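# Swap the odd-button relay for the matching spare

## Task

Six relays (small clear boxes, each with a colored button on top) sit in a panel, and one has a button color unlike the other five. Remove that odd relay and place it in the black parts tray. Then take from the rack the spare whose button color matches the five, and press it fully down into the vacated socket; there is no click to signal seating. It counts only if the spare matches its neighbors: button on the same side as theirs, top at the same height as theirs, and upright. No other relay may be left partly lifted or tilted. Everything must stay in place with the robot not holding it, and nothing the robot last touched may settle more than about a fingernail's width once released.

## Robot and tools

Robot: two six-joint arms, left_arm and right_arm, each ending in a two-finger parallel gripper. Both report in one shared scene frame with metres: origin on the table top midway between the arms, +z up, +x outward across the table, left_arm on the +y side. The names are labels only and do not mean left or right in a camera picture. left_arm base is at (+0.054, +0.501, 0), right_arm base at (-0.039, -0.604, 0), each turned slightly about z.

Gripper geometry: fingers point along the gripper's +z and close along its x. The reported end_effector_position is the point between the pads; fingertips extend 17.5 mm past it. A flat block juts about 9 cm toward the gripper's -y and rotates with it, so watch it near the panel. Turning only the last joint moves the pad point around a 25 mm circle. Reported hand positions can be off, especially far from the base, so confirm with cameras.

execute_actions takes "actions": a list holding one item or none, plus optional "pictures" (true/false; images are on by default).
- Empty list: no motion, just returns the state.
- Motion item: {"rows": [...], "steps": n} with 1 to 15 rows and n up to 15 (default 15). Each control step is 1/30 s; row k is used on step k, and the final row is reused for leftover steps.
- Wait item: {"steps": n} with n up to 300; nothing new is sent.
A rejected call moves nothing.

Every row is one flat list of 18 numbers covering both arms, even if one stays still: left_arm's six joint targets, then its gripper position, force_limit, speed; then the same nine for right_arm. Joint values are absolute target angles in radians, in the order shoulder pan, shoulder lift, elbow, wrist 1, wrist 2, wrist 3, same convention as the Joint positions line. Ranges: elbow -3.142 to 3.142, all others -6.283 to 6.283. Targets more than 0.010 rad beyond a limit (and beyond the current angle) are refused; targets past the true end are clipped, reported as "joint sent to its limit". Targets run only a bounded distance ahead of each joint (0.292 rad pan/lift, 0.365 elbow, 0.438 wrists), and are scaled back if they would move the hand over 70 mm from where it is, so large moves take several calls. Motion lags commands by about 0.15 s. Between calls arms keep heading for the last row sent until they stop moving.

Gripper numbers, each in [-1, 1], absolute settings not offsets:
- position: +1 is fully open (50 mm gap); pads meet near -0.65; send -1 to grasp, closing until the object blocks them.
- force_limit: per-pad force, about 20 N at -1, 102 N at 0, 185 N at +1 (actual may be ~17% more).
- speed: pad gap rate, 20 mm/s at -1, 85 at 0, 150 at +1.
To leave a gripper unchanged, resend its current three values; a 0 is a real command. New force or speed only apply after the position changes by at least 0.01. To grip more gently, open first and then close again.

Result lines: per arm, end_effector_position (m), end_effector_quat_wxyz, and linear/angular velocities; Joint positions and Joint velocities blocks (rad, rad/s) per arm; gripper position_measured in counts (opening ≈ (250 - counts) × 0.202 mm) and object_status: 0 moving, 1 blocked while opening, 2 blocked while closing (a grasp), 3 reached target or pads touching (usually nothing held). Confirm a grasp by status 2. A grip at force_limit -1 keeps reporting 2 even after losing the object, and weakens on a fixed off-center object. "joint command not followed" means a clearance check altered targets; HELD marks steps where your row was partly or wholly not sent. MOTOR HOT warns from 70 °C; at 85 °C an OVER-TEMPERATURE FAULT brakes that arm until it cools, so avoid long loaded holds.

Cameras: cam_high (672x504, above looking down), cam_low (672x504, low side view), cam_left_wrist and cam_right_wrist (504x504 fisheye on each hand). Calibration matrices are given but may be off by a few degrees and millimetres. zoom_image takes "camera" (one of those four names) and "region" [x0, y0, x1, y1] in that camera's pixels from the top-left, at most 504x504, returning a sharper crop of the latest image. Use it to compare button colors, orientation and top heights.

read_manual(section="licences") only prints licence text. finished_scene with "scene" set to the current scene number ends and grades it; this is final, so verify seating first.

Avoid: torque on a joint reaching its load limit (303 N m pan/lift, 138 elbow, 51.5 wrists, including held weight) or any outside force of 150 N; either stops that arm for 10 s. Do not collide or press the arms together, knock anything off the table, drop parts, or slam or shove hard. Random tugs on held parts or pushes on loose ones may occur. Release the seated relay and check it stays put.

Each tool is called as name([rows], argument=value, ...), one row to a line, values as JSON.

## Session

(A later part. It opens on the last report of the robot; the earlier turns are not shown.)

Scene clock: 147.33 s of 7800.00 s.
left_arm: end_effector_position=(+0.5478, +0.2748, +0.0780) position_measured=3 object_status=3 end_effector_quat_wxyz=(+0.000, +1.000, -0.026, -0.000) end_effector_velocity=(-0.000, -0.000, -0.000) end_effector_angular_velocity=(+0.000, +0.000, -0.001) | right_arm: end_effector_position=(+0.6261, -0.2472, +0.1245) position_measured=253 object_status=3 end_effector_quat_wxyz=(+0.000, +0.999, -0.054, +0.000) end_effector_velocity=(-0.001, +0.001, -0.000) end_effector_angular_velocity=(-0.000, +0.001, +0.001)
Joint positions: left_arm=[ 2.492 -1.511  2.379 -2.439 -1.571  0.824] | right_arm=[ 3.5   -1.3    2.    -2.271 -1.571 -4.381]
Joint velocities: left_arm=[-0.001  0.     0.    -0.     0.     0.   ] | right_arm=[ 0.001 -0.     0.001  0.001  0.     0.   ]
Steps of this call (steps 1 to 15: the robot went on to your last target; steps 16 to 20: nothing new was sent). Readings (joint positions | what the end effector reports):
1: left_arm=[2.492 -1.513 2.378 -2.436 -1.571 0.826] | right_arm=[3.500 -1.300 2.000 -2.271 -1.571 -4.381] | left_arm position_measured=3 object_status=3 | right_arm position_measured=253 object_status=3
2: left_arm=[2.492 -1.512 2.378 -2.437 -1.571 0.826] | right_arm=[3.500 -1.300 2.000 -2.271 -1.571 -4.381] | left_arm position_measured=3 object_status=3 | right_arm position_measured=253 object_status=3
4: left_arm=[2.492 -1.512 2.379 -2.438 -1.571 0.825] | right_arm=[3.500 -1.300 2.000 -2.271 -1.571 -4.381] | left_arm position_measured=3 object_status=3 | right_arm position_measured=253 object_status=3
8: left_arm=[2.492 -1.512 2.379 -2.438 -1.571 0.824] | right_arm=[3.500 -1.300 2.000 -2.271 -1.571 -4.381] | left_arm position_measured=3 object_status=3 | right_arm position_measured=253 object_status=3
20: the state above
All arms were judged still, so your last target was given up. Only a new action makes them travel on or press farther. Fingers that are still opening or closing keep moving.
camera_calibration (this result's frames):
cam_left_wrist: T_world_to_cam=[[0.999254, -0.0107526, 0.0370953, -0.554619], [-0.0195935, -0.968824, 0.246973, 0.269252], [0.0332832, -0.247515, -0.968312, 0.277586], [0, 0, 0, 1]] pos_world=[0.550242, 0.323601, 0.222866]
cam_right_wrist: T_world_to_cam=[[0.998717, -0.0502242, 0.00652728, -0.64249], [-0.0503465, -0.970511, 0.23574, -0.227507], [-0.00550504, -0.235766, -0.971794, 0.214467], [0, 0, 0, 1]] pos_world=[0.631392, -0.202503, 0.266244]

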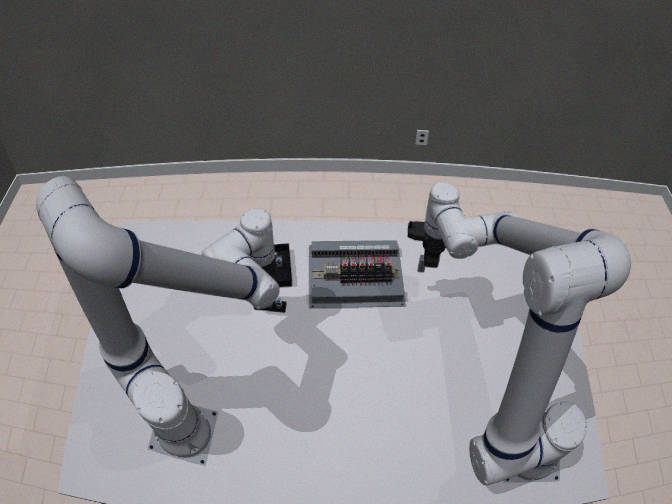

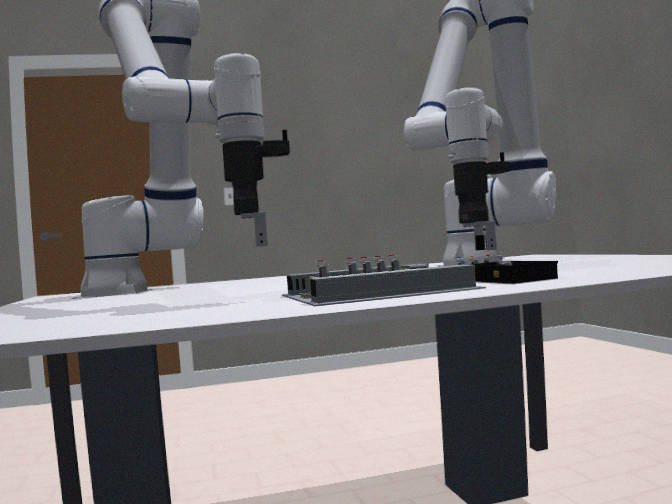

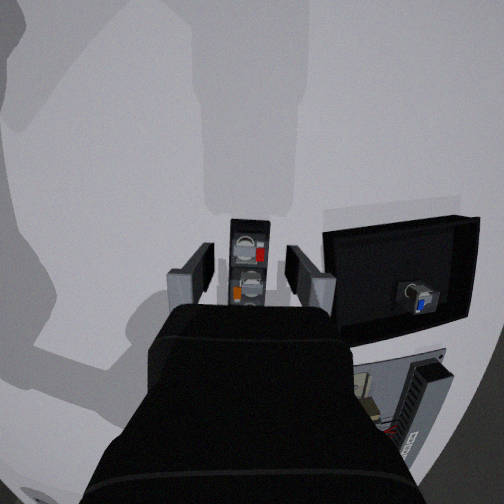

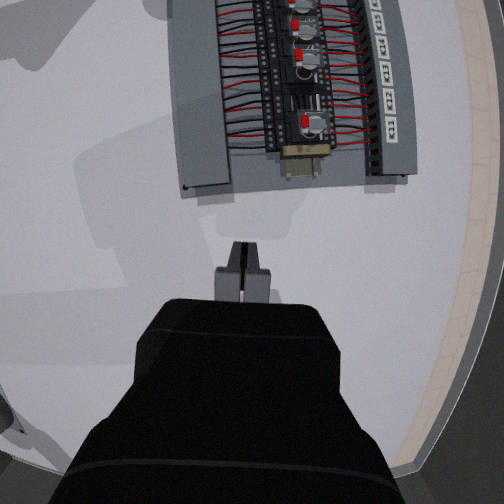

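execute_actions([
  {"rows":[[2.4923,-1.4514,2.4009,-2.5203,-1.571,0.824,1,-0.5,0,3.5,-1.3,2.0,-2.271,-1.571,-4.381,-1,0,0]]},
], pictures=false)

execute_actions([
  {"steps":15},
])

zoom_image(camera="cam_left_wrist", region=[160,160,340,320])

execute_actions([
  {"rows":[[2.4923,-1.4514,2.4009,-2.5203,-1.571,0.824,-1,-0.3,-0.5,3.5,-1.3,2.0,-2.271,-1.571,-4.381,-1,0,0]]},
], pictures=false)

execute_actions([
  {"steps":15},
], pictures=false)

execute_actions([
  {"rows":[[2.4923,-1.5114,2.3792,-2.4386,-1.571,0.824,-1,-0.3,-0.5,3.5,-1.3,2.0,-2.271,-1.571,-4.381,-1,0,0]]},
])

zoom_image(camera="cam_left_wrist", region=[160,160,340,320])

Scene clock: 153.80 s of 7800.00 s.
left_arm: end_effector_position=(+0.5478, +0.2747, +0.0468) position_measured=3 object_status=3 end_effector_quat_wxyz=(+0.000, +1.000, -0.026, -0.000) end_effector_velocity=(+0.000, +0.001, -0.006) end_effector_angular_velocity=(+0.000, +0.000, +0.002) | right_arm: end_effector_position=(+0.6261, -0.2472, +0.1245) position_measured=253 object_status=3 end_effector_quat_wxyz=(+0.000, +0.999, -0.054, +0.000) end_effector_velocity=(+0.000, +0.001, +0.001) end_effector_angular_velocity=(+0.001, -0.001, +0.001)
Joint positions: left_arm=[ 2.492 -1.453  2.4   -2.518 -1.571  0.824] | right_arm=[ 3.5   -1.3    2.    -2.271 -1.571 -4.381]
Joint velocities: left_arm=[ 0.002  0.011  0.004 -0.015  0.    -0.   ] | right_arm=[ 0.001  0.    -0.001  0.     0.001 -0.   ]
Steps of this call (steps 1 to 90: nothing new was sent; then 2.97 s passed at rest; steps 91 to 105: all 15 steps of this action). Readings (joint positions | what the end effector reports):
91: left_arm=[2.492 -1.510 2.380 -2.440 -1.571 0.824] | right_arm=[3.500 -1.300 2.000 -2.271 -1.571 -4.381] | left_arm position_measured=3 object_status=3 | right_arm position_measured=253 object_status=3
92: left_arm=[2.492 -1.499 2.383 -2.458 -1.571 0.824] | right_arm=[3.500 -1.300 2.000 -2.271 -1.571 -4.381] | left_arm position_measured=3 object_status=3 | right_arm position_measured=253 object_status=3
94: left_arm=[2.492 -1.478 2.392 -2.484 -1.571 0.824] | right_arm=[3.500 -1.300 2.000 -2.271 -1.571 -4.381] | left_arm position_measured=3 object_status=3 | right_arm position_measured=253 object_status=3
98: left_arm=[2.492 -1.460 2.398 -2.508 -1.571 0.824] | right_arm=[3.500 -1.300 2.000 -2.271 -1.571 -4.381] | left_arm position_measured=3 object_status=3 | right_arm position_measured=253 object_status=3
105: the state above

Scene clock: 154.30 s of 7800.00 s.
left_arm: end_effector_position=(+0.5478, +0.2748, +0.0460) position_measured=3 object_status=3 end_effector_quat_wxyz=(+0.000, +1.000, -0.026, -0.000) end_effector_velocity=(+0.000, +0.000, -0.000) end_effector_angular_velocity=(-0.000, +0.000, +0.000) | right_arm: end_effector_position=(+0.6261, -0.2472, +0.1245) position_measured=253 object_status=3 end_effector_quat_wxyz=(+0.000, +0.999, -0.054, +0.000) end_effector_velocity=(-0.000, -0.000, +0.000) end_effector_angular_velocity=(-0.002, -0.000, +0.000)
Joint positions: left_arm=[ 2.492 -1.451  2.401 -2.52  -1.571  0.824] | right_arm=[ 3.5   -1.3    2.    -2.271 -1.571 -4.381]
Joint velocities: left_arm=[ 0.     0.     0.    -0.001 -0.    -0.   ] | right_arm=[ 0.    -0.001  0.     0.001 -0.002 -0.   ]
Steps of this call (steps 1 to 15: the robot went on to your last target). Readings (joint positions | what the end effector reports):
1: left_arm=[2.492 -1.452 2.401 -2.519 -1.571 0.824] | right_arm=[3.500 -1.300 2.000 -2.271 -1.571 -4.381] | left_arm position_measured=3 object_status=3 | right_arm position_measured=253 object_status=3
2: left_arm=[2.492 -1.452 2.401 -2.519 -1.571 0.824] | right_arm=[3.500 -1.300 2.000 -2.271 -1.571 -4.381] | left_arm position_measured=3 object_status=3 | right_arm position_measured=253 object_status=3
4: left_arm=[2.492 -1.452 2.401 -2.520 -1.571 0.824] | right_arm=[3.500 -1.300 2.000 -2.271 -1.571 -4.381] | left_arm position_measured=3 object_status=3 | right_arm position_measured=253 object_status=3
8: left_arm=[2.492 -1.452 2.401 -2.520 -1.571 0.824] | right_arm=[3.500 -1.300 2.000 -2.271 -1.571 -4.381] | left_arm position_measured=3 object_status=3 | right_arm position_measured=253 object_status=3
15: the state above
All arms were judged still, so your last target was given up. Only a new action makes them travel on or press farther. Fingers that are still opening or closing keep moving.
camera_calibration (this result's frames):
cam_left_wrist: T_world_to_cam=[[0.999253, -0.0107425, 0.0371273, -0.55342], [-0.0195906, -0.968832, 0.246942, 0.277179], [0.0333173, -0.247485, -0.968319, 0.246622], [0, 0, 0, 1]] pos_world=[0.55022, 0.32363, 0.190909]
cam_right_wrist: T_world_to_cam=[[0.998717, -0.0502239, 0.00652724, -0.64249], [-0.0503462, -0.970511, 0.235739, -0.227508], [-0.00550501, -0.235766, -0.971794, 0.214467], [0, 0, 0, 1]] pos_world=[0.631392, -0.202503, 0.266244]

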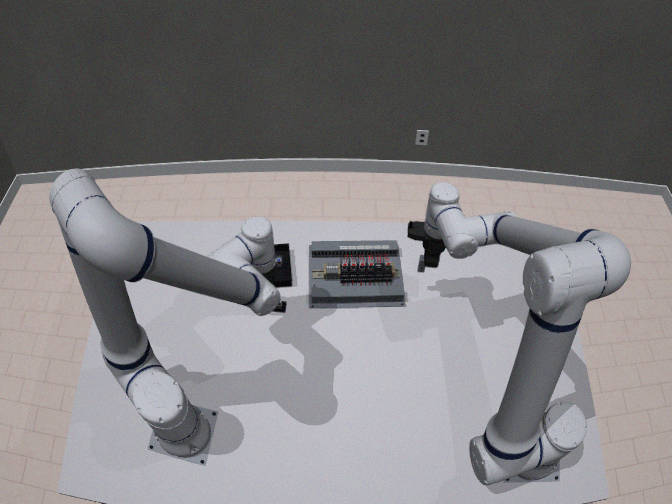

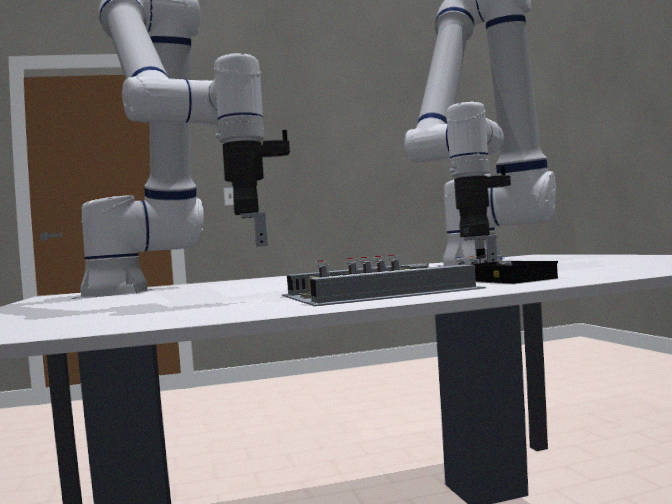

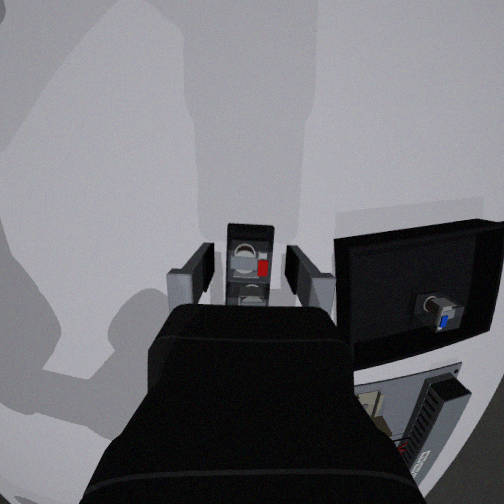

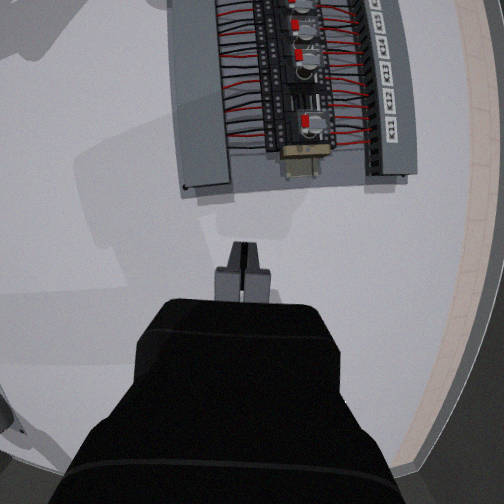

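Region (160, 160, 340, 320) of cam_left_wrist's 504x504 image, scaled by 2.800, with more detail than that image has.

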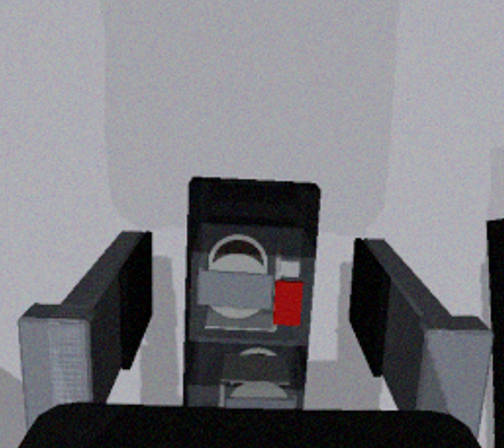

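Scene clock: 154.80 s of 7800.00 s.
left_arm: end_effector_position=(+0.5478, +0.2748, +0.0460) position_measured=118 object_status=0 end_effector_quat_wxyz=(+0.000, +1.000, -0.026, -0.000) end_effector_velocity=(-0.000, -0.000, -0.000) end_effector_angular_velocity=(+0.000, +0.001, -0.000) | right_arm: end_effector_position=(+0.6261, -0.2472, +0.1245) position_measured=253 object_status=3 end_effector_quat_wxyz=(+0.000, +0.999, -0.054, +0.000) end_effector_velocity=(-0.000, -0.000, -0.000) end_effector_angular_velocity=(+0.001, +0.000, -0.001)
Joint positions: left_arm=[ 2.492 -1.451  2.401 -2.52  -1.571  0.824] | right_arm=[ 3.5   -1.3    2.    -2.271 -1.571 -4.381]
Joint velocities: left_arm=[-0.     0.001  0.     0.    -0.    -0.   ] | right_arm=[-0.001  0.     0.001 -0.     0.001 -0.   ]
Steps of this call (steps 1 to 15: all 15 steps of this action). Readings (joint positions | what the end effector reports):
1: left_arm=[2.492 -1.451 2.401 -2.520 -1.571 0.824] | right_arm=[3.500 -1.300 2.000 -2.271 -1.571 -4.381] | left_arm position_measured=7 object_status=0 | right_arm position_measured=253 object_status=3
2: left_arm=[2.492 -1.451 2.401 -2.520 -1.571 0.824] | right_arm=[3.500 -1.300 2.000 -2.271 -1.571 -4.381] | left_arm position_measured=16 object_status=0 | right_arm position_measured=253 object_status=3
4: left_arm=[2.492 -1.451 2.401 -2.520 -1.571 0.824] | right_arm=[3.500 -1.300 2.000 -2.271 -1.571 -4.381] | left_arm position_measured=33 object_status=0 | right_arm position_measured=253 object_status=3
8: left_arm=[2.492 -1.451 2.401 -2.520 -1.571 0.824] | right_arm=[3.500 -1.300 2.000 -2.271 -1.571 -4.381] | left_arm position_measured=68 object_status=0 | right_arm position_measured=253 object_status=3
15: the state above

Scene clock: 155.30 s of 7800.00 s.
left_arm: end_effector_position=(+0.5478, +0.2748, +0.0460) position_measured=118 object_status=2 end_effector_quat_wxyz=(+0.000, +1.000, -0.026, -0.000) end_effector_velocity=(-0.000, +0.000, -0.000) end_effector_angular_velocity=(+0.001, +0.000, +0.000) | right_arm: end_effector_position=(+0.6261, -0.2472, +0.1245) position_measured=253 object_status=3 end_effector_quat_wxyz=(+0.000, +0.999, -0.054, +0.000) end_effector_velocity=(+0.001, +0.000, +0.001) end_effector_angular_velocity=(+0.000, -0.002, +0.000)
Joint positions: left_arm=[ 2.492 -1.451  2.401 -2.52  -1.571  0.824] | right_arm=[ 3.5   -1.3    2.    -2.271 -1.571 -4.381]
Joint velocities: left_arm=[0. 0. 0. 0. 0. 0.] | right_arm=[ 0.     0.    -0.001 -0.001 -0.    -0.   ]
Steps of this call (steps 1 to 15: the robot went on to your last target). Readings (joint positions | what the end effector reports):
1: left_arm=[2.492 -1.451 2.401 -2.520 -1.571 0.824] | right_arm=[3.500 -1.300 2.000 -2.271 -1.571 -4.381] | left_arm position_measured=118 object_status=0 | right_arm position_measured=253 object_status=3
2: left_arm=[2.492 -1.451 2.401 -2.520 -1.571 0.824] | right_arm=[3.500 -1.300 2.000 -2.271 -1.571 -4.381] | left_arm position_measured=118 object_status=0 | right_arm position_measured=253 object_status=3
4: left_arm=[2.492 -1.451 2.401 -2.520 -1.571 0.824] | right_arm=[3.500 -1.300 2.000 -2.271 -1.571 -4.381] | left_arm position_measured=118 object_status=0 | right_arm position_measured=253 object_status=3
8: left_arm=[2.492 -1.451 2.401 -2.520 -1.571 0.824] | right_arm=[3.500 -1.300 2.000 -2.271 -1.571 -4.381] | left_arm position_measured=118 object_status=2 | right_arm position_measured=253 object_status=3
15: the state above
All arms were judged still, so your last target was given up. Only a new action makes them travel on or press farther. Fingers that are still opening or closing keep moving.

Scene clock: 155.80 s of 7800.00 s.
left_arm: end_effector_position=(+0.5478, +0.2748, +0.0772) position_measured=118 object_status=2 end_effector_quat_wxyz=(+0.000, +1.000, -0.026, -0.000) end_effector_velocity=(-0.000, -0.001, +0.006) end_effector_angular_velocity=(-0.000, -0.000, -0.002) | right_arm: end_effector_position=(+0.6261, -0.2472, +0.1245) position_measured=253 object_status=3 end_effector_quat_wxyz=(+0.000, +0.999, -0.054, +0.000) end_effector_velocity=(+0.000, -0.000, -0.000) end_effector_angular_velocity=(-0.001, -0.000, -0.000)
Joint positions: left_arm=[ 2.492 -1.51   2.38  -2.44  -1.571  0.824] | right_arm=[ 3.5   -1.3    2.    -2.271 -1.571 -4.381]
Joint velocities: left_arm=[-0.002 -0.012 -0.004  0.015  0.    -0.   ] | right_arm=[ 0.     0.     0.    -0.    -0.001  0.   ]
Steps of this call (steps 1 to 15: all 15 steps of this action). Readings (joint positions | what the end effector reports):
1: left_arm=[2.492 -1.453 2.401 -2.519 -1.571 0.824] | right_arm=[3.500 -1.300 2.000 -2.271 -1.571 -4.381] | left_arm position_measured=118 object_status=2 | right_arm position_measured=253 object_status=3
2: left_arm=[2.492 -1.464 2.397 -2.501 -1.571 0.824] | right_arm=[3.500 -1.300 2.000 -2.271 -1.571 -4.381] | left_arm position_measured=118 object_status=2 | right_arm position_measured=253 object_status=3
4: left_arm=[2.492 -1.485 2.389 -2.475 -1.571 0.824] | right_arm=[3.500 -1.300 2.000 -2.271 -1.571 -4.381] | left_arm position_measured=118 object_status=2 | right_arm position_measured=253 object_status=3
8: left_arm=[2.492 -1.502 2.383 -2.451 -1.571 0.824] | right_arm=[3.500 -1.300 2.000 -2.271 -1.571 -4.381] | left_arm position_measured=118 object_status=2 | right_arm position_measured=253 object_status=3
15: the state above
camera_calibration (this result's frames):
cam_left_wrist: T_world_to_cam=[[0.999256, -0.0106591, 0.0370606, -0.554639], [-0.0194939, -0.968829, 0.246961, 0.269414], [0.033273, -0.2475, -0.968316, 0.27685], [0, 0, 0, 1]] pos_world=[0.550267, 0.323625, 0.222099]
cam_right_wrist: T_world_to_cam=[[0.998717, -0.0502244, 0.00652746, -0.64249], [-0.0503467, -0.970511, 0.23574, -0.227507], [-0.0055049, -0.235766, -0.971794, 0.214467], [0, 0, 0, 1]] pos_world=[0.631392, -0.202503, 0.266244]

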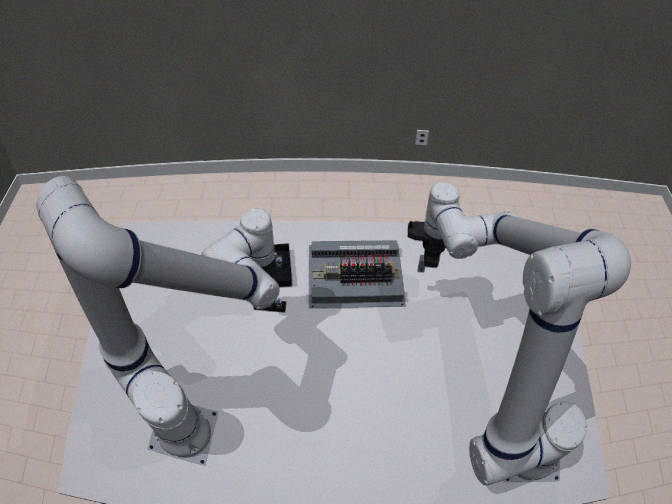

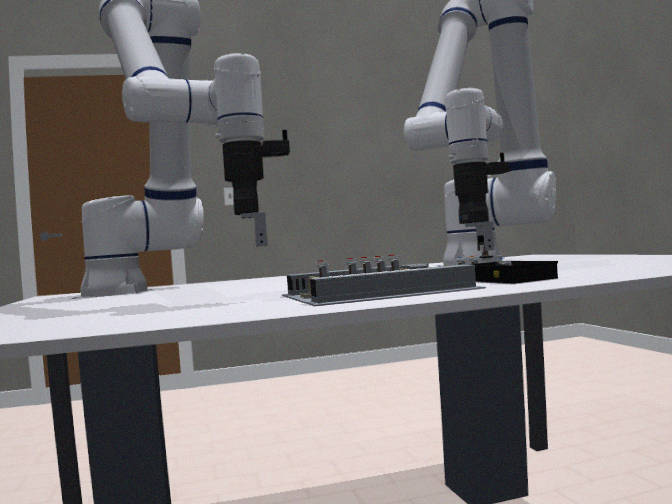

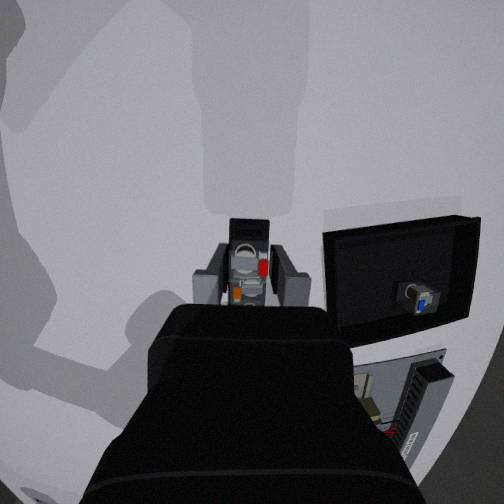

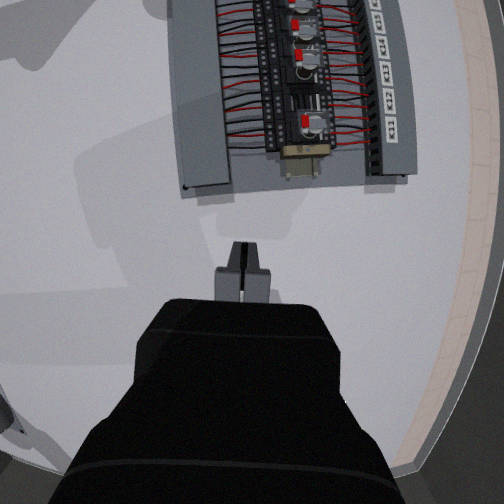

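Region (160, 160, 340, 320) of cam_left_wrist's 504x504 image, scaled by 2.800, with more detail than that image has.

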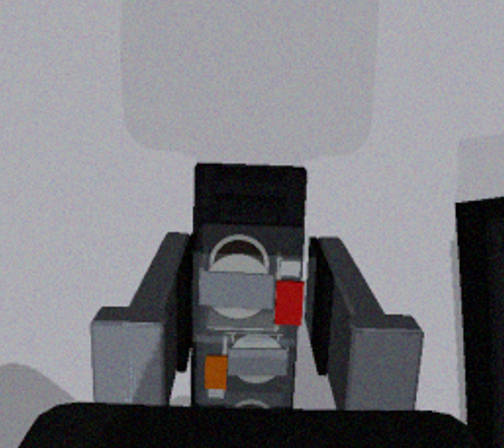

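execute_actions([
  {"rows":[[2.4923,-1.61,2.33,-2.291,-1.571,1.2,-1,-0.3,-0.5,3.3,-1.3,2.0,-2.271,-1.571,-4.381,-1,0,0]]},
], pictures=false)

execute_actions([
  {"rows":[[2.3285,-1.1314,1.7396,-2.179,-1.571,3.711,-1,-0.3,-0.5,3.3,-1.3,2.0,-2.271,-1.571,-4.381,-1,0,0]]},
], pictures=false)

execute_actions([
  {"steps":70},
], pictures=false)

execute_actions([
  {"rows":[[2.3285,-1.0843,1.7673,-2.2538,-1.571,3.711,-1,-0.3,-0.5,3.3,-1.3,2.0,-2.271,-1.571,-4.381,-1,0,0]]},
], pictures=false)

execute_actions([
  {"steps":15},
])

zoom_image(camera="cam_left_wrist", region=[160,160,340,320])

zoom_image(camera="cam_low", region=[290,210,410,300])

Scene clock: 163.03 s of 7800.00 s.
left_arm: end_effector_position=(+0.5564, +0.2729, +0.1355) position_measured=118 object_status=2 end_effector_quat_wxyz=(+0.000, +0.979, -0.205, +0.000) end_effector_velocity=(+0.002, -0.000, +0.017) end_effector_angular_velocity=(-0.001, -0.001, -0.107) | right_arm: end_effector_position=(+0.6810, -0.3781, +0.1244) position_measured=253 object_status=3 end_effector_quat_wxyz=(+0.000, +0.989, -0.148, +0.000) end_effector_velocity=(+0.021, -0.066, -0.000) end_effector_angular_velocity=(-0.000, -0.001, -0.091)
Joint positions: left_arm=[ 2.492 -1.606  2.332 -2.296 -1.571  1.187] | right_arm=[ 3.312 -1.3    2.    -2.271 -1.571 -4.381]
Joint velocities: left_arm=[ 0.    -0.028 -0.014  0.041  0.     0.107] | right_arm=[-0.091  0.     0.    -0.001 -0.     0.   ]
Steps of this call (steps 1 to 15: the robot went on to your last target; steps 16 to 90: nothing new was sent; then 3.73 s passed at rest; steps 91 to 105: all 15 steps of this action). Readings (joint positions | what the end effector reports):
91: left_arm=[2.492 -1.512 2.379 -2.438 -1.571 0.826] | right_arm=[3.498 -1.300 2.000 -2.271 -1.571 -4.381] | left_arm position_measured=118 object_status=2 | right_arm position_measured=253 object_status=3
92: left_arm=[2.492 -1.518 2.376 -2.428 -1.571 0.849] | right_arm=[3.485 -1.300 2.000 -2.271 -1.571 -4.381] | left_arm position_measured=118 object_status=2 | right_arm position_measured=253 object_status=3
94: left_arm=[2.492 -1.542 2.364 -2.392 -1.571 0.942] | right_arm=[3.447 -1.300 2.000 -2.271 -1.571 -4.381] | left_arm position_measured=118 object_status=2 | right_arm position_measured=253 object_status=3
98: left_arm=[2.492 -1.587 2.341 -2.326 -1.571 1.112] | right_arm=[3.376 -1.300 2.000 -2.271 -1.571 -4.381] | left_arm position_measured=118 object_status=2 | right_arm position_measured=253 object_status=3
105: the state above

Scene clock: 163.53 s of 7800.00 s.
left_arm: end_effector_position=(+0.6368, +0.1030, +0.1492) position_measured=118 object_status=2 end_effector_quat_wxyz=(-0.002, +0.912, -0.409, -0.004) end_effector_velocity=(+0.172, -0.358, -0.001) end_effector_angular_velocity=(-0.019, -0.006, -0.904) | right_arm: end_effector_position=(+0.6836, -0.3863, +0.1245) position_measured=253 object_status=3 end_effector_quat_wxyz=(+0.000, +0.988, -0.154, +0.000) end_effector_velocity=(+0.001, -0.000, +0.001) end_effector_angular_velocity=(+0.002, -0.001, -0.001)
Joint positions: left_arm=[ 2.4   -1.385  2.053 -2.23  -1.571  1.524] | right_arm=[ 3.3   -1.3    2.    -2.271 -1.571 -4.381]
Joint velocities: left_arm=[-0.137  0.484 -0.6    0.096 -0.     0.768] | right_arm=[-0.001 -0.    -0.001  0.001  0.002 -0.001]
Steps of this call (steps 1 to 15: all 15 steps of this action). Readings (joint positions | what the end effector reports):
1: left_arm=[2.491 -1.606 2.330 -2.294 -1.571 1.192] | right_arm=[3.309 -1.300 2.000 -2.271 -1.571 -4.381] | left_arm position_measured=118 object_status=2 | right_arm position_measured=253 object_status=3
2: left_arm=[2.484 -1.593 2.314 -2.288 -1.571 1.213] | right_arm=[3.307 -1.300 2.000 -2.271 -1.571 -4.381] | left_arm position_measured=118 object_status=2 | right_arm position_measured=253 object_status=3
4: left_arm=[2.466 -1.560 2.272 -2.277 -1.571 1.261] | right_arm=[3.304 -1.300 2.000 -2.271 -1.571 -4.381] | left_arm position_measured=118 object_status=2 | right_arm position_measured=253 object_status=3
8: left_arm=[2.438 -1.497 2.194 -2.256 -1.571 1.355] | right_arm=[3.301 -1.300 2.000 -2.271 -1.571 -4.381] | left_arm position_measured=118 object_status=2 | right_arm position_measured=253 object_status=3
15: the state above

Scene clock: 165.87 s of 7800.00 s.
left_arm: end_effector_position=(+0.6857, -0.1184, +0.1300) position_measured=118 object_status=2 end_effector_quat_wxyz=(-0.000, -0.020, +1.000, -0.000) end_effector_velocity=(+0.000, +0.000, -0.001) end_effector_angular_velocity=(+0.001, +0.000, -0.000) | right_arm: end_effector_position=(+0.6837, -0.3865, +0.1245) position_measured=253 object_status=3 end_effector_quat_wxyz=(+0.000, +0.988, -0.154, +0.000) end_effector_velocity=(-0.001, -0.000, -0.000) end_effector_angular_velocity=(-0.003, +0.001, +0.002)
Joint positions: left_arm=[ 2.328 -1.131  1.74  -2.179 -1.571  3.711] | right_arm=[ 3.3   -1.3    2.    -2.271 -1.571 -4.381]
Joint velocities: left_arm=[ 0.     0.001 -0.     0.     0.     0.   ] | right_arm=[ 0.001 -0.001  0.     0.001 -0.003 -0.001]
Steps of this call (steps 1 to 60: the robot went on to your last target; steps 61 to 70: nothing new was sent). Readings (joint positions | what the end effector reports):
1: left_arm=[2.396 -1.368 2.033 -2.227 -1.571 1.551] | right_arm=[3.300 -1.300 2.000 -2.271 -1.571 -4.381] | left_arm position_measured=118 object_status=2 | right_arm position_measured=253 object_status=3
2: left_arm=[2.391 -1.352 2.013 -2.223 -1.571 1.580] | right_arm=[3.300 -1.300 2.000 -2.271 -1.571 -4.381] | left_arm position_measured=118 object_status=2 | right_arm position_measured=253 object_status=3
4: left_arm=[2.382 -1.319 1.972 -2.217 -1.571 1.643] | right_arm=[3.300 -1.300 2.000 -2.271 -1.571 -4.381] | left_arm position_measured=118 object_status=2 | right_arm position_measured=253 object_status=3
8: left_arm=[2.364 -1.255 1.893 -2.204 -1.571 1.805] | right_arm=[3.300 -1.300 2.000 -2.271 -1.571 -4.381] | left_arm position_measured=118 object_status=2 | right_arm position_measured=253 object_status=3
70: the state above
All arms were judged still, so your last target was given up. Only a new action makes them travel on or press farther. Fingers that are still opening or closing keep moving.

Scene clock: 166.37 s of 7800.00 s.
left_arm: end_effector_position=(+0.6858, -0.1187, +0.0841) position_measured=118 object_status=2 end_effector_quat_wxyz=(-0.000, -0.020, +1.000, -0.000) end_effector_velocity=(-0.001, -0.000, -0.009) end_effector_angular_velocity=(+0.000, +0.000, -0.000) | right_arm: end_effector_position=(+0.6837, -0.3865, +0.1245) position_measured=253 object_status=3 end_effector_quat_wxyz=(+0.000, +0.988, -0.154, +0.000) end_effector_velocity=(-0.002, +0.001, -0.002) end_effector_angular_velocity=(+0.001, +0.003, +0.002)
Joint positions: left_arm=[ 2.328 -1.085  1.767 -2.252 -1.571  3.711] | right_arm=[ 3.3   -1.3    2.    -2.271 -1.571 -4.381]
Joint velocities: left_arm=[-0.001  0.009  0.005 -0.014  0.    -0.   ] | right_arm=[ 0.001  0.001  0.002  0.     0.001 -0.001]
Steps of this call (steps 1 to 15: all 15 steps of this action). Readings (joint positions | what the end effector reports):
1: left_arm=[2.328 -1.130 1.740 -2.180 -1.571 3.711] | right_arm=[3.300 -1.300 2.000 -2.271 -1.571 -4.381] | left_arm position_measured=118 object_status=2 | right_arm position_measured=253 object_status=3
2: left_arm=[2.328 -1.122 1.744 -2.197 -1.571 3.711] | right_arm=[3.300 -1.300 2.000 -2.271 -1.571 -4.381] | left_arm position_measured=118 object_status=2 | right_arm position_measured=253 object_status=3
4: left_arm=[2.328 -1.105 1.756 -2.220 -1.571 3.711] | right_arm=[3.300 -1.300 2.000 -2.271 -1.571 -4.381] | left_arm position_measured=118 object_status=2 | right_arm position_measured=253 object_status=3
8: left_arm=[2.328 -1.091 1.763 -2.242 -1.571 3.711] | right_arm=[3.300 -1.300 2.000 -2.271 -1.571 -4.381] | left_arm position_measured=118 object_status=2 | right_arm position_measured=253 object_status=3
15: the state above

Scene clock: 166.87 s of 7800.00 s.
left_arm: end_effector_position=(+0.6858, -0.1186, +0.0830) position_measured=118 object_status=2 end_effector_quat_wxyz=(-0.000, -0.020, +1.000, -0.000) end_effector_velocity=(+0.001, +0.001, +0.000) end_effector_angular_velocity=(-0.000, -0.000, +0.001) | right_arm: end_effector_position=(+0.6837, -0.3865, +0.1245) position_measured=253 object_status=3 end_effector_quat_wxyz=(+0.000, +0.988, -0.154, +0.000) end_effector_velocity=(-0.001, +0.000, -0.000) end_effector_angular_velocity=(+0.001, +0.002, +0.001)
Joint positions: left_arm=[ 2.328 -1.084  1.767 -2.254 -1.571  3.711] | right_arm=[ 3.3   -1.3    2.    -2.271 -1.571 -4.381]
Joint velocities: left_arm=[ 0.001  0.    -0.    -0.    -0.    -0.   ] | right_arm=[ 0.    -0.     0.     0.002  0.001 -0.001]
Steps of this call (steps 1 to 15: the robot went on to your last target). Readings (joint positions | what the end effector reports):
1: left_arm=[2.328 -1.085 1.767 -2.252 -1.571 3.711] | right_arm=[3.300 -1.300 2.000 -2.271 -1.571 -4.381] | left_arm position_measured=118 object_status=2 | right_arm position_measured=253 object_status=3
2: left_arm=[2.328 -1.085 1.767 -2.253 -1.571 3.711] | right_arm=[3.300 -1.300 2.000 -2.271 -1.571 -4.381] | left_arm position_measured=118 object_status=2 | right_arm position_measured=253 object_status=3
4: left_arm=[2.328 -1.085 1.767 -2.253 -1.571 3.711] | right_arm=[3.300 -1.300 2.000 -2.271 -1.571 -4.381] | left_arm position_measured=118 object_status=2 | right_arm position_measured=253 object_status=3
8: left_arm=[2.328 -1.084 1.767 -2.254 -1.571 3.711] | right_arm=[3.300 -1.300 2.000 -2.271 -1.571 -4.381] | left_arm position_measured=118 object_status=2 | right_arm position_measured=253 object_status=3
15: the state above
All arms were judged still, so your last target was given up. Only a new action makes them travel on or press farther. Fingers that are still opening or closing keep moving.
camera_calibration (this result's frames):
cam_left_wrist: T_world_to_cam=[[-0.996101, -0.0798923, 0.0374267, 0.663254], [-0.0682632, 0.966682, 0.246709, 0.152538], [-0.0558898, 0.243192, -0.968367, 0.299821], [0, 0, 0, 1]] pos_world=[0.687837, -0.167381, 0.227881]
cam_right_wrist: T_world_to_cam=[[0.968831, -0.247637, 0.00652991, -0.762852], [-0.242154, -0.941163, 0.23574, -0.217284], [-0.0522324, -0.229974, -0.971794, 0.216137], [0, 0, 0, 1]] pos_world=[0.697748, -0.343704, 0.266245]

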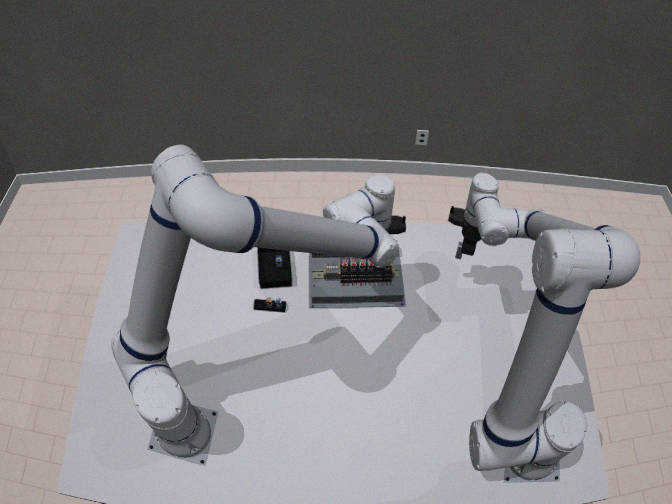

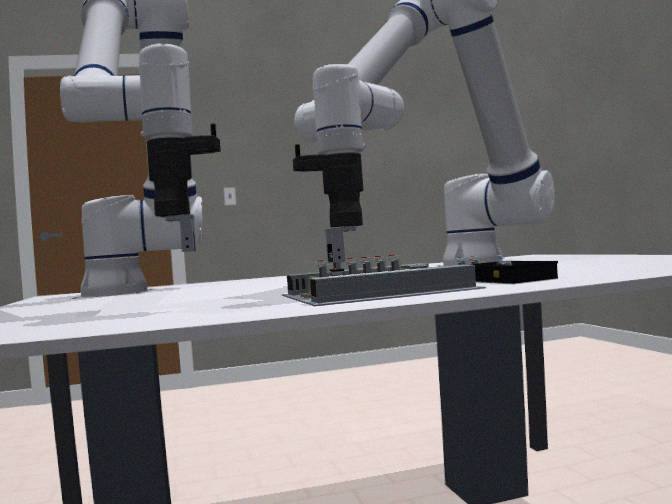

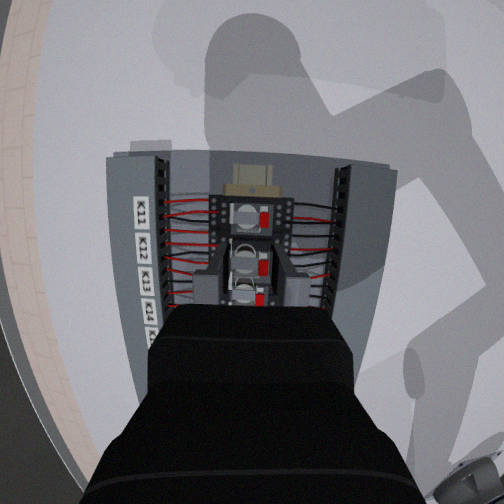

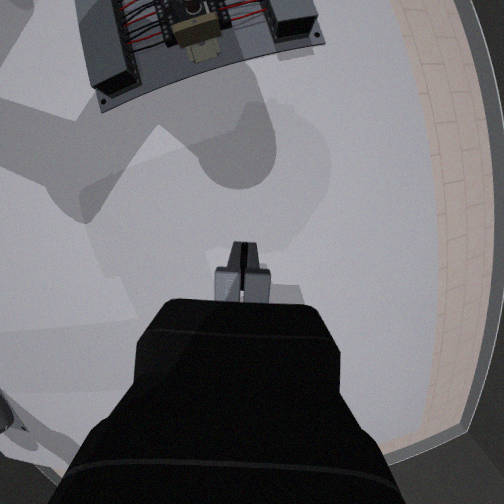

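Region (160, 160, 340, 320) of cam_left_wrist's 504x504 image, scaled by 2.800, with more detail than that image has.

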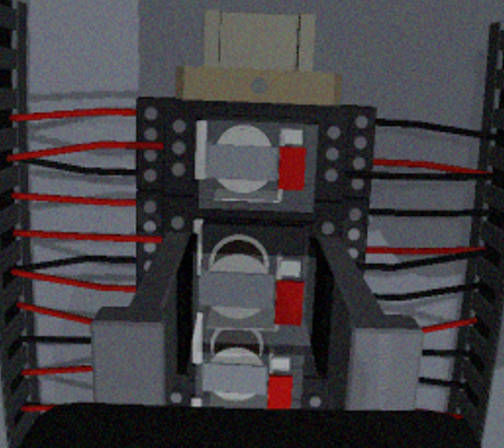

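Region (290, 210, 410, 300) of cam_low's 672x504 image, scaled by 4.200, with more detail than that image has; it fills the top 378 rows of this view, and the rest is white.

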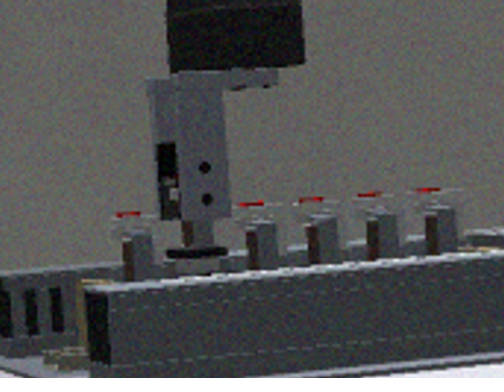

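Descend in steps.

execute_actions([
  {"rows":[[2.3285,-1.076,1.7715,-2.2663,-1.571,3.711,-1,-0.3,-0.5,3.3,-1.3,2.0,-2.271,-1.571,-4.381,-1,0,0]]},
], pictures=false)

execute_actions([
  {"rows":[[2.3285,-1.072,1.7735,-2.2723,-1.571,3.711,-1,-0.3,-0.5,3.3,-1.3,2.0,-2.271,-1.571,-4.381,-1,0,0]]},
], pictures=false)

execute_actions([
  {"rows":[[2.3285,-1.0695,1.7748,-2.2761,-1.571,3.711,-1,-0.3,-0.5,3.3,-1.3,2.0,-2.271,-1.571,-4.381,-1,0,0]]},
])

zoom_image(camera="cam_left_wrist", region=[160,160,340,320])

zoom_image(camera="cam_low", region=[290,210,410,300])

Scene clock: 171.73 s of 7800.00 s.
left_arm: end_effector_position=(+0.6858, -0.1185, +0.0753) position_measured=118 object_status=2 end_effector_quat_wxyz=(-0.000, -0.020, +1.000, -0.000) end_effector_velocity=(-0.000, -0.000, -0.003) end_effector_angular_velocity=(+0.001, +0.001, -0.001) | right_arm: end_effector_position=(+0.6837, -0.3865, +0.1245) position_measured=253 object_status=3 end_effector_quat_wxyz=(+0.000, +0.988, -0.154, +0.000) end_effector_velocity=(+0.001, -0.000, +0.001) end_effector_angular_velocity=(-0.001, -0.002, -0.000)
Joint positions: left_arm=[ 2.329 -1.076  1.771 -2.266 -1.571  3.711] | right_arm=[ 3.3   -1.3    2.    -2.271 -1.571 -4.381]
Joint velocities: left_arm=[-0.     0.003  0.001 -0.002 -0.     0.   ] | right_arm=[ 0.    -0.    -0.001 -0.    -0.001  0.   ]
Steps of this call (steps 1 to 90: nothing new was sent; then 1.37 s passed at rest; steps 91 to 105: all 15 steps of this action). Readings (joint positions | what the end effector reports):
91: left_arm=[2.329 -1.084 1.767 -2.254 -1.571 3.711] | right_arm=[3.300 -1.300 2.000 -2.271 -1.571 -4.381] | left_arm position_measured=118 object_status=2 | right_arm position_measured=253 object_status=3
92: left_arm=[2.329 -1.083 1.768 -2.257 -1.571 3.711] | right_arm=[3.300 -1.300 2.000 -2.271 -1.571 -4.381] | left_arm position_measured=118 object_status=2 | right_arm position_measured=253 object_status=3
94: left_arm=[2.329 -1.080 1.770 -2.261 -1.571 3.711] | right_arm=[3.300 -1.300 2.000 -2.271 -1.571 -4.381] | left_arm position_measured=118 object_status=2 | right_arm position_measured=253 object_status=3
98: left_arm=[2.329 -1.077 1.771 -2.264 -1.571 3.711] | right_arm=[3.300 -1.300 2.000 -2.271 -1.571 -4.381] | left_arm position_measured=118 object_status=2 | right_arm position_measured=253 object_status=3
105: the state above

Scene clock: 172.23 s of 7800.00 s.
left_arm: end_effector_position=(+0.6858, -0.1185, +0.0715) position_measured=118 object_status=2 end_effector_quat_wxyz=(-0.000, -0.020, +1.000, -0.000) end_effector_velocity=(+0.001, +0.000, +0.000) end_effector_angular_velocity=(-0.001, -0.001, +0.001) | right_arm: end_effector_position=(+0.6837, -0.3865, +0.1245) position_measured=253 object_status=3 end_effector_quat_wxyz=(+0.000, +0.988, -0.154, +0.000) end_effector_velocity=(+0.001, +0.001, -0.001) end_effector_angular_velocity=(-0.000, -0.000, +0.001)
Joint positions: left_arm=[ 2.329 -1.072  1.773 -2.272 -1.571  3.711] | right_arm=[ 3.3   -1.3    2.    -2.271 -1.571 -4.381]
Joint velocities: left_arm=[ 0.001 -0.001  0.    -0.001  0.     0.   ] | right_arm=[ 0.001  0.002 -0.001 -0.001 -0.    -0.   ]
Steps of this call (steps 1 to 15: all 15 steps of this action). Readings (joint positions | what the end effector reports):
1: left_arm=[2.329 -1.076 1.771 -2.266 -1.571 3.711] | right_arm=[3.300 -1.300 2.000 -2.271 -1.571 -4.381] | left_arm position_measured=118 object_status=2 | right_arm position_measured=253 object_status=3
2: left_arm=[2.329 -1.075 1.772 -2.268 -1.571 3.711] | right_arm=[3.300 -1.300 2.000 -2.271 -1.571 -4.381] | left_arm position_measured=118 object_status=2 | right_arm position_measured=253 object_status=3
4: left_arm=[2.329 -1.074 1.773 -2.269 -1.571 3.711] | right_arm=[3.300 -1.300 2.000 -2.271 -1.571 -4.381] | left_arm position_measured=118 object_status=2 | right_arm position_measured=253 object_status=3
8: left_arm=[2.329 -1.073 1.773 -2.271 -1.571 3.711] | right_arm=[3.300 -1.300 2.000 -2.271 -1.571 -4.381] | left_arm position_measured=118 object_status=2 | right_arm position_measured=253 object_status=3
15: the state above

Scene clock: 172.73 s of 7800.00 s.
left_arm: end_effector_position=(+0.6857, -0.1184, +0.0689) position_measured=118 object_status=2 end_effector_quat_wxyz=(-0.000, -0.020, +1.000, -0.000) end_effector_velocity=(-0.001, -0.001, -0.002) end_effector_angular_velocity=(+0.002, +0.001, -0.002) | right_arm: end_effector_position=(+0.6837, -0.3865, +0.1245) position_measured=253 object_status=3 end_effector_quat_wxyz=(+0.000, +0.988, -0.154, +0.000) end_effector_velocity=(-0.000, +0.000, -0.001) end_effector_angular_velocity=(+0.001, +0.002, -0.001)
Joint positions: left_arm=[ 2.329 -1.07   1.775 -2.276 -1.571  3.711] | right_arm=[ 3.3   -1.3    2.    -2.271 -1.571 -4.381]
Joint velocities: left_arm=[-0.001  0.002  0.    -0.001  0.     0.   ] | right_arm=[-0.     0.001  0.     0.     0.001  0.   ]
Steps of this call (steps 1 to 15: all 15 steps of this action). Readings (joint positions | what the end effector reports):
1: left_arm=[2.329 -1.072 1.773 -2.272 -1.571 3.711] | right_arm=[3.300 -1.300 2.000 -2.271 -1.571 -4.381] | left_arm position_measured=118 object_status=2 | right_arm position_measured=253 object_status=3
2: left_arm=[2.329 -1.072 1.774 -2.273 -1.571 3.711] | right_arm=[3.300 -1.300 2.000 -2.271 -1.571 -4.381] | left_arm position_measured=118 object_status=2 | right_arm position_measured=253 object_status=3
4: left_arm=[2.329 -1.071 1.774 -2.274 -1.571 3.711] | right_arm=[3.300 -1.300 2.000 -2.271 -1.571 -4.381] | left_arm position_measured=118 object_status=2 | right_arm position_measured=253 object_status=3
8: left_arm=[2.329 -1.070 1.775 -2.276 -1.571 3.711] | right_arm=[3.300 -1.300 2.000 -2.271 -1.571 -4.381] | left_arm position_measured=118 object_status=2 | right_arm position_measured=253 object_status=3
15: the state above
camera_calibration (this result's frames):
cam_left_wrist: T_world_to_cam=[[-0.9961, -0.0799, 0.0374146, 0.663728], [-0.0682736, 0.966682, 0.246709, 0.155896], [-0.0558801, 0.243193, -0.968367, 0.286168], [0, 0, 0, 1]] pos_world=[0.687774, -0.167264, 0.213821]
cam_right_wrist: T_world_to_cam=[[0.968831, -0.247637, 0.00652987, -0.762852], [-0.242154, -0.941163, 0.23574, -0.217284], [-0.0522325, -0.229974, -0.971794, 0.216137], [0, 0, 0, 1]] pos_world=[0.697748, -0.343704, 0.266245]

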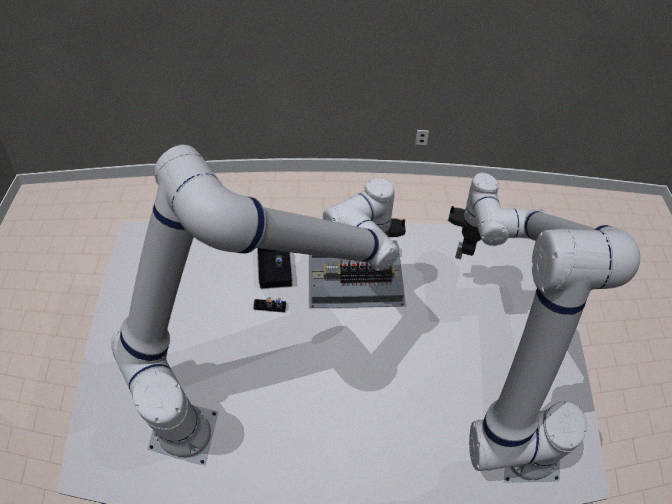

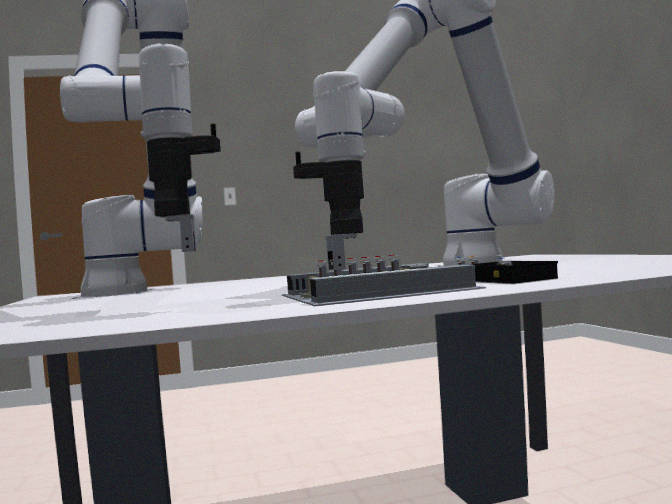

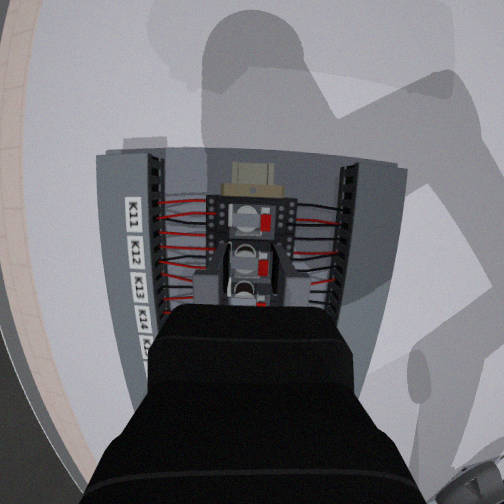

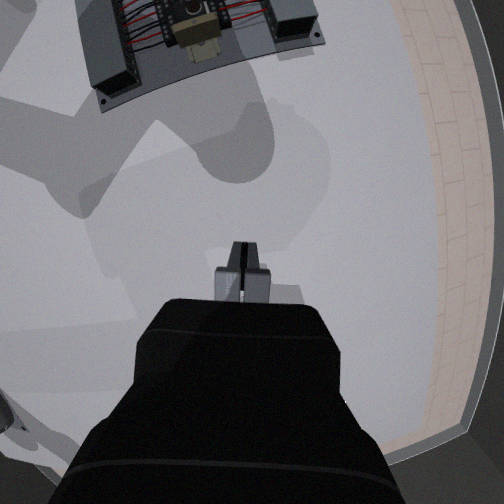

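Region (160, 160, 340, 320) of cam_left_wrist's 504x504 image, scaled by 2.800, with more detail than that image has.

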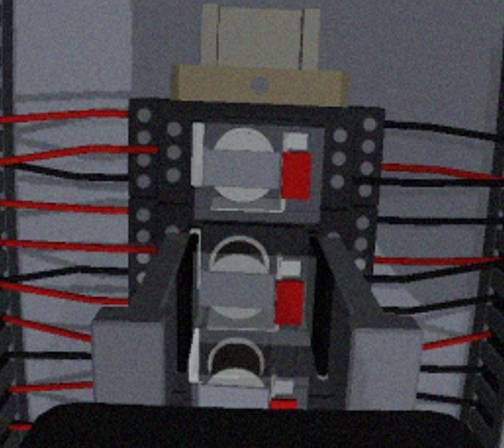

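Region (290, 210, 410, 300) of cam_low's 672x504 image, scaled by 4.200, with more detail than that image has; it fills the top 378 rows of this view, and the rest is white.

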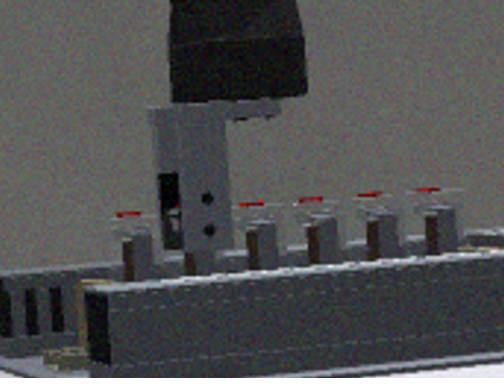

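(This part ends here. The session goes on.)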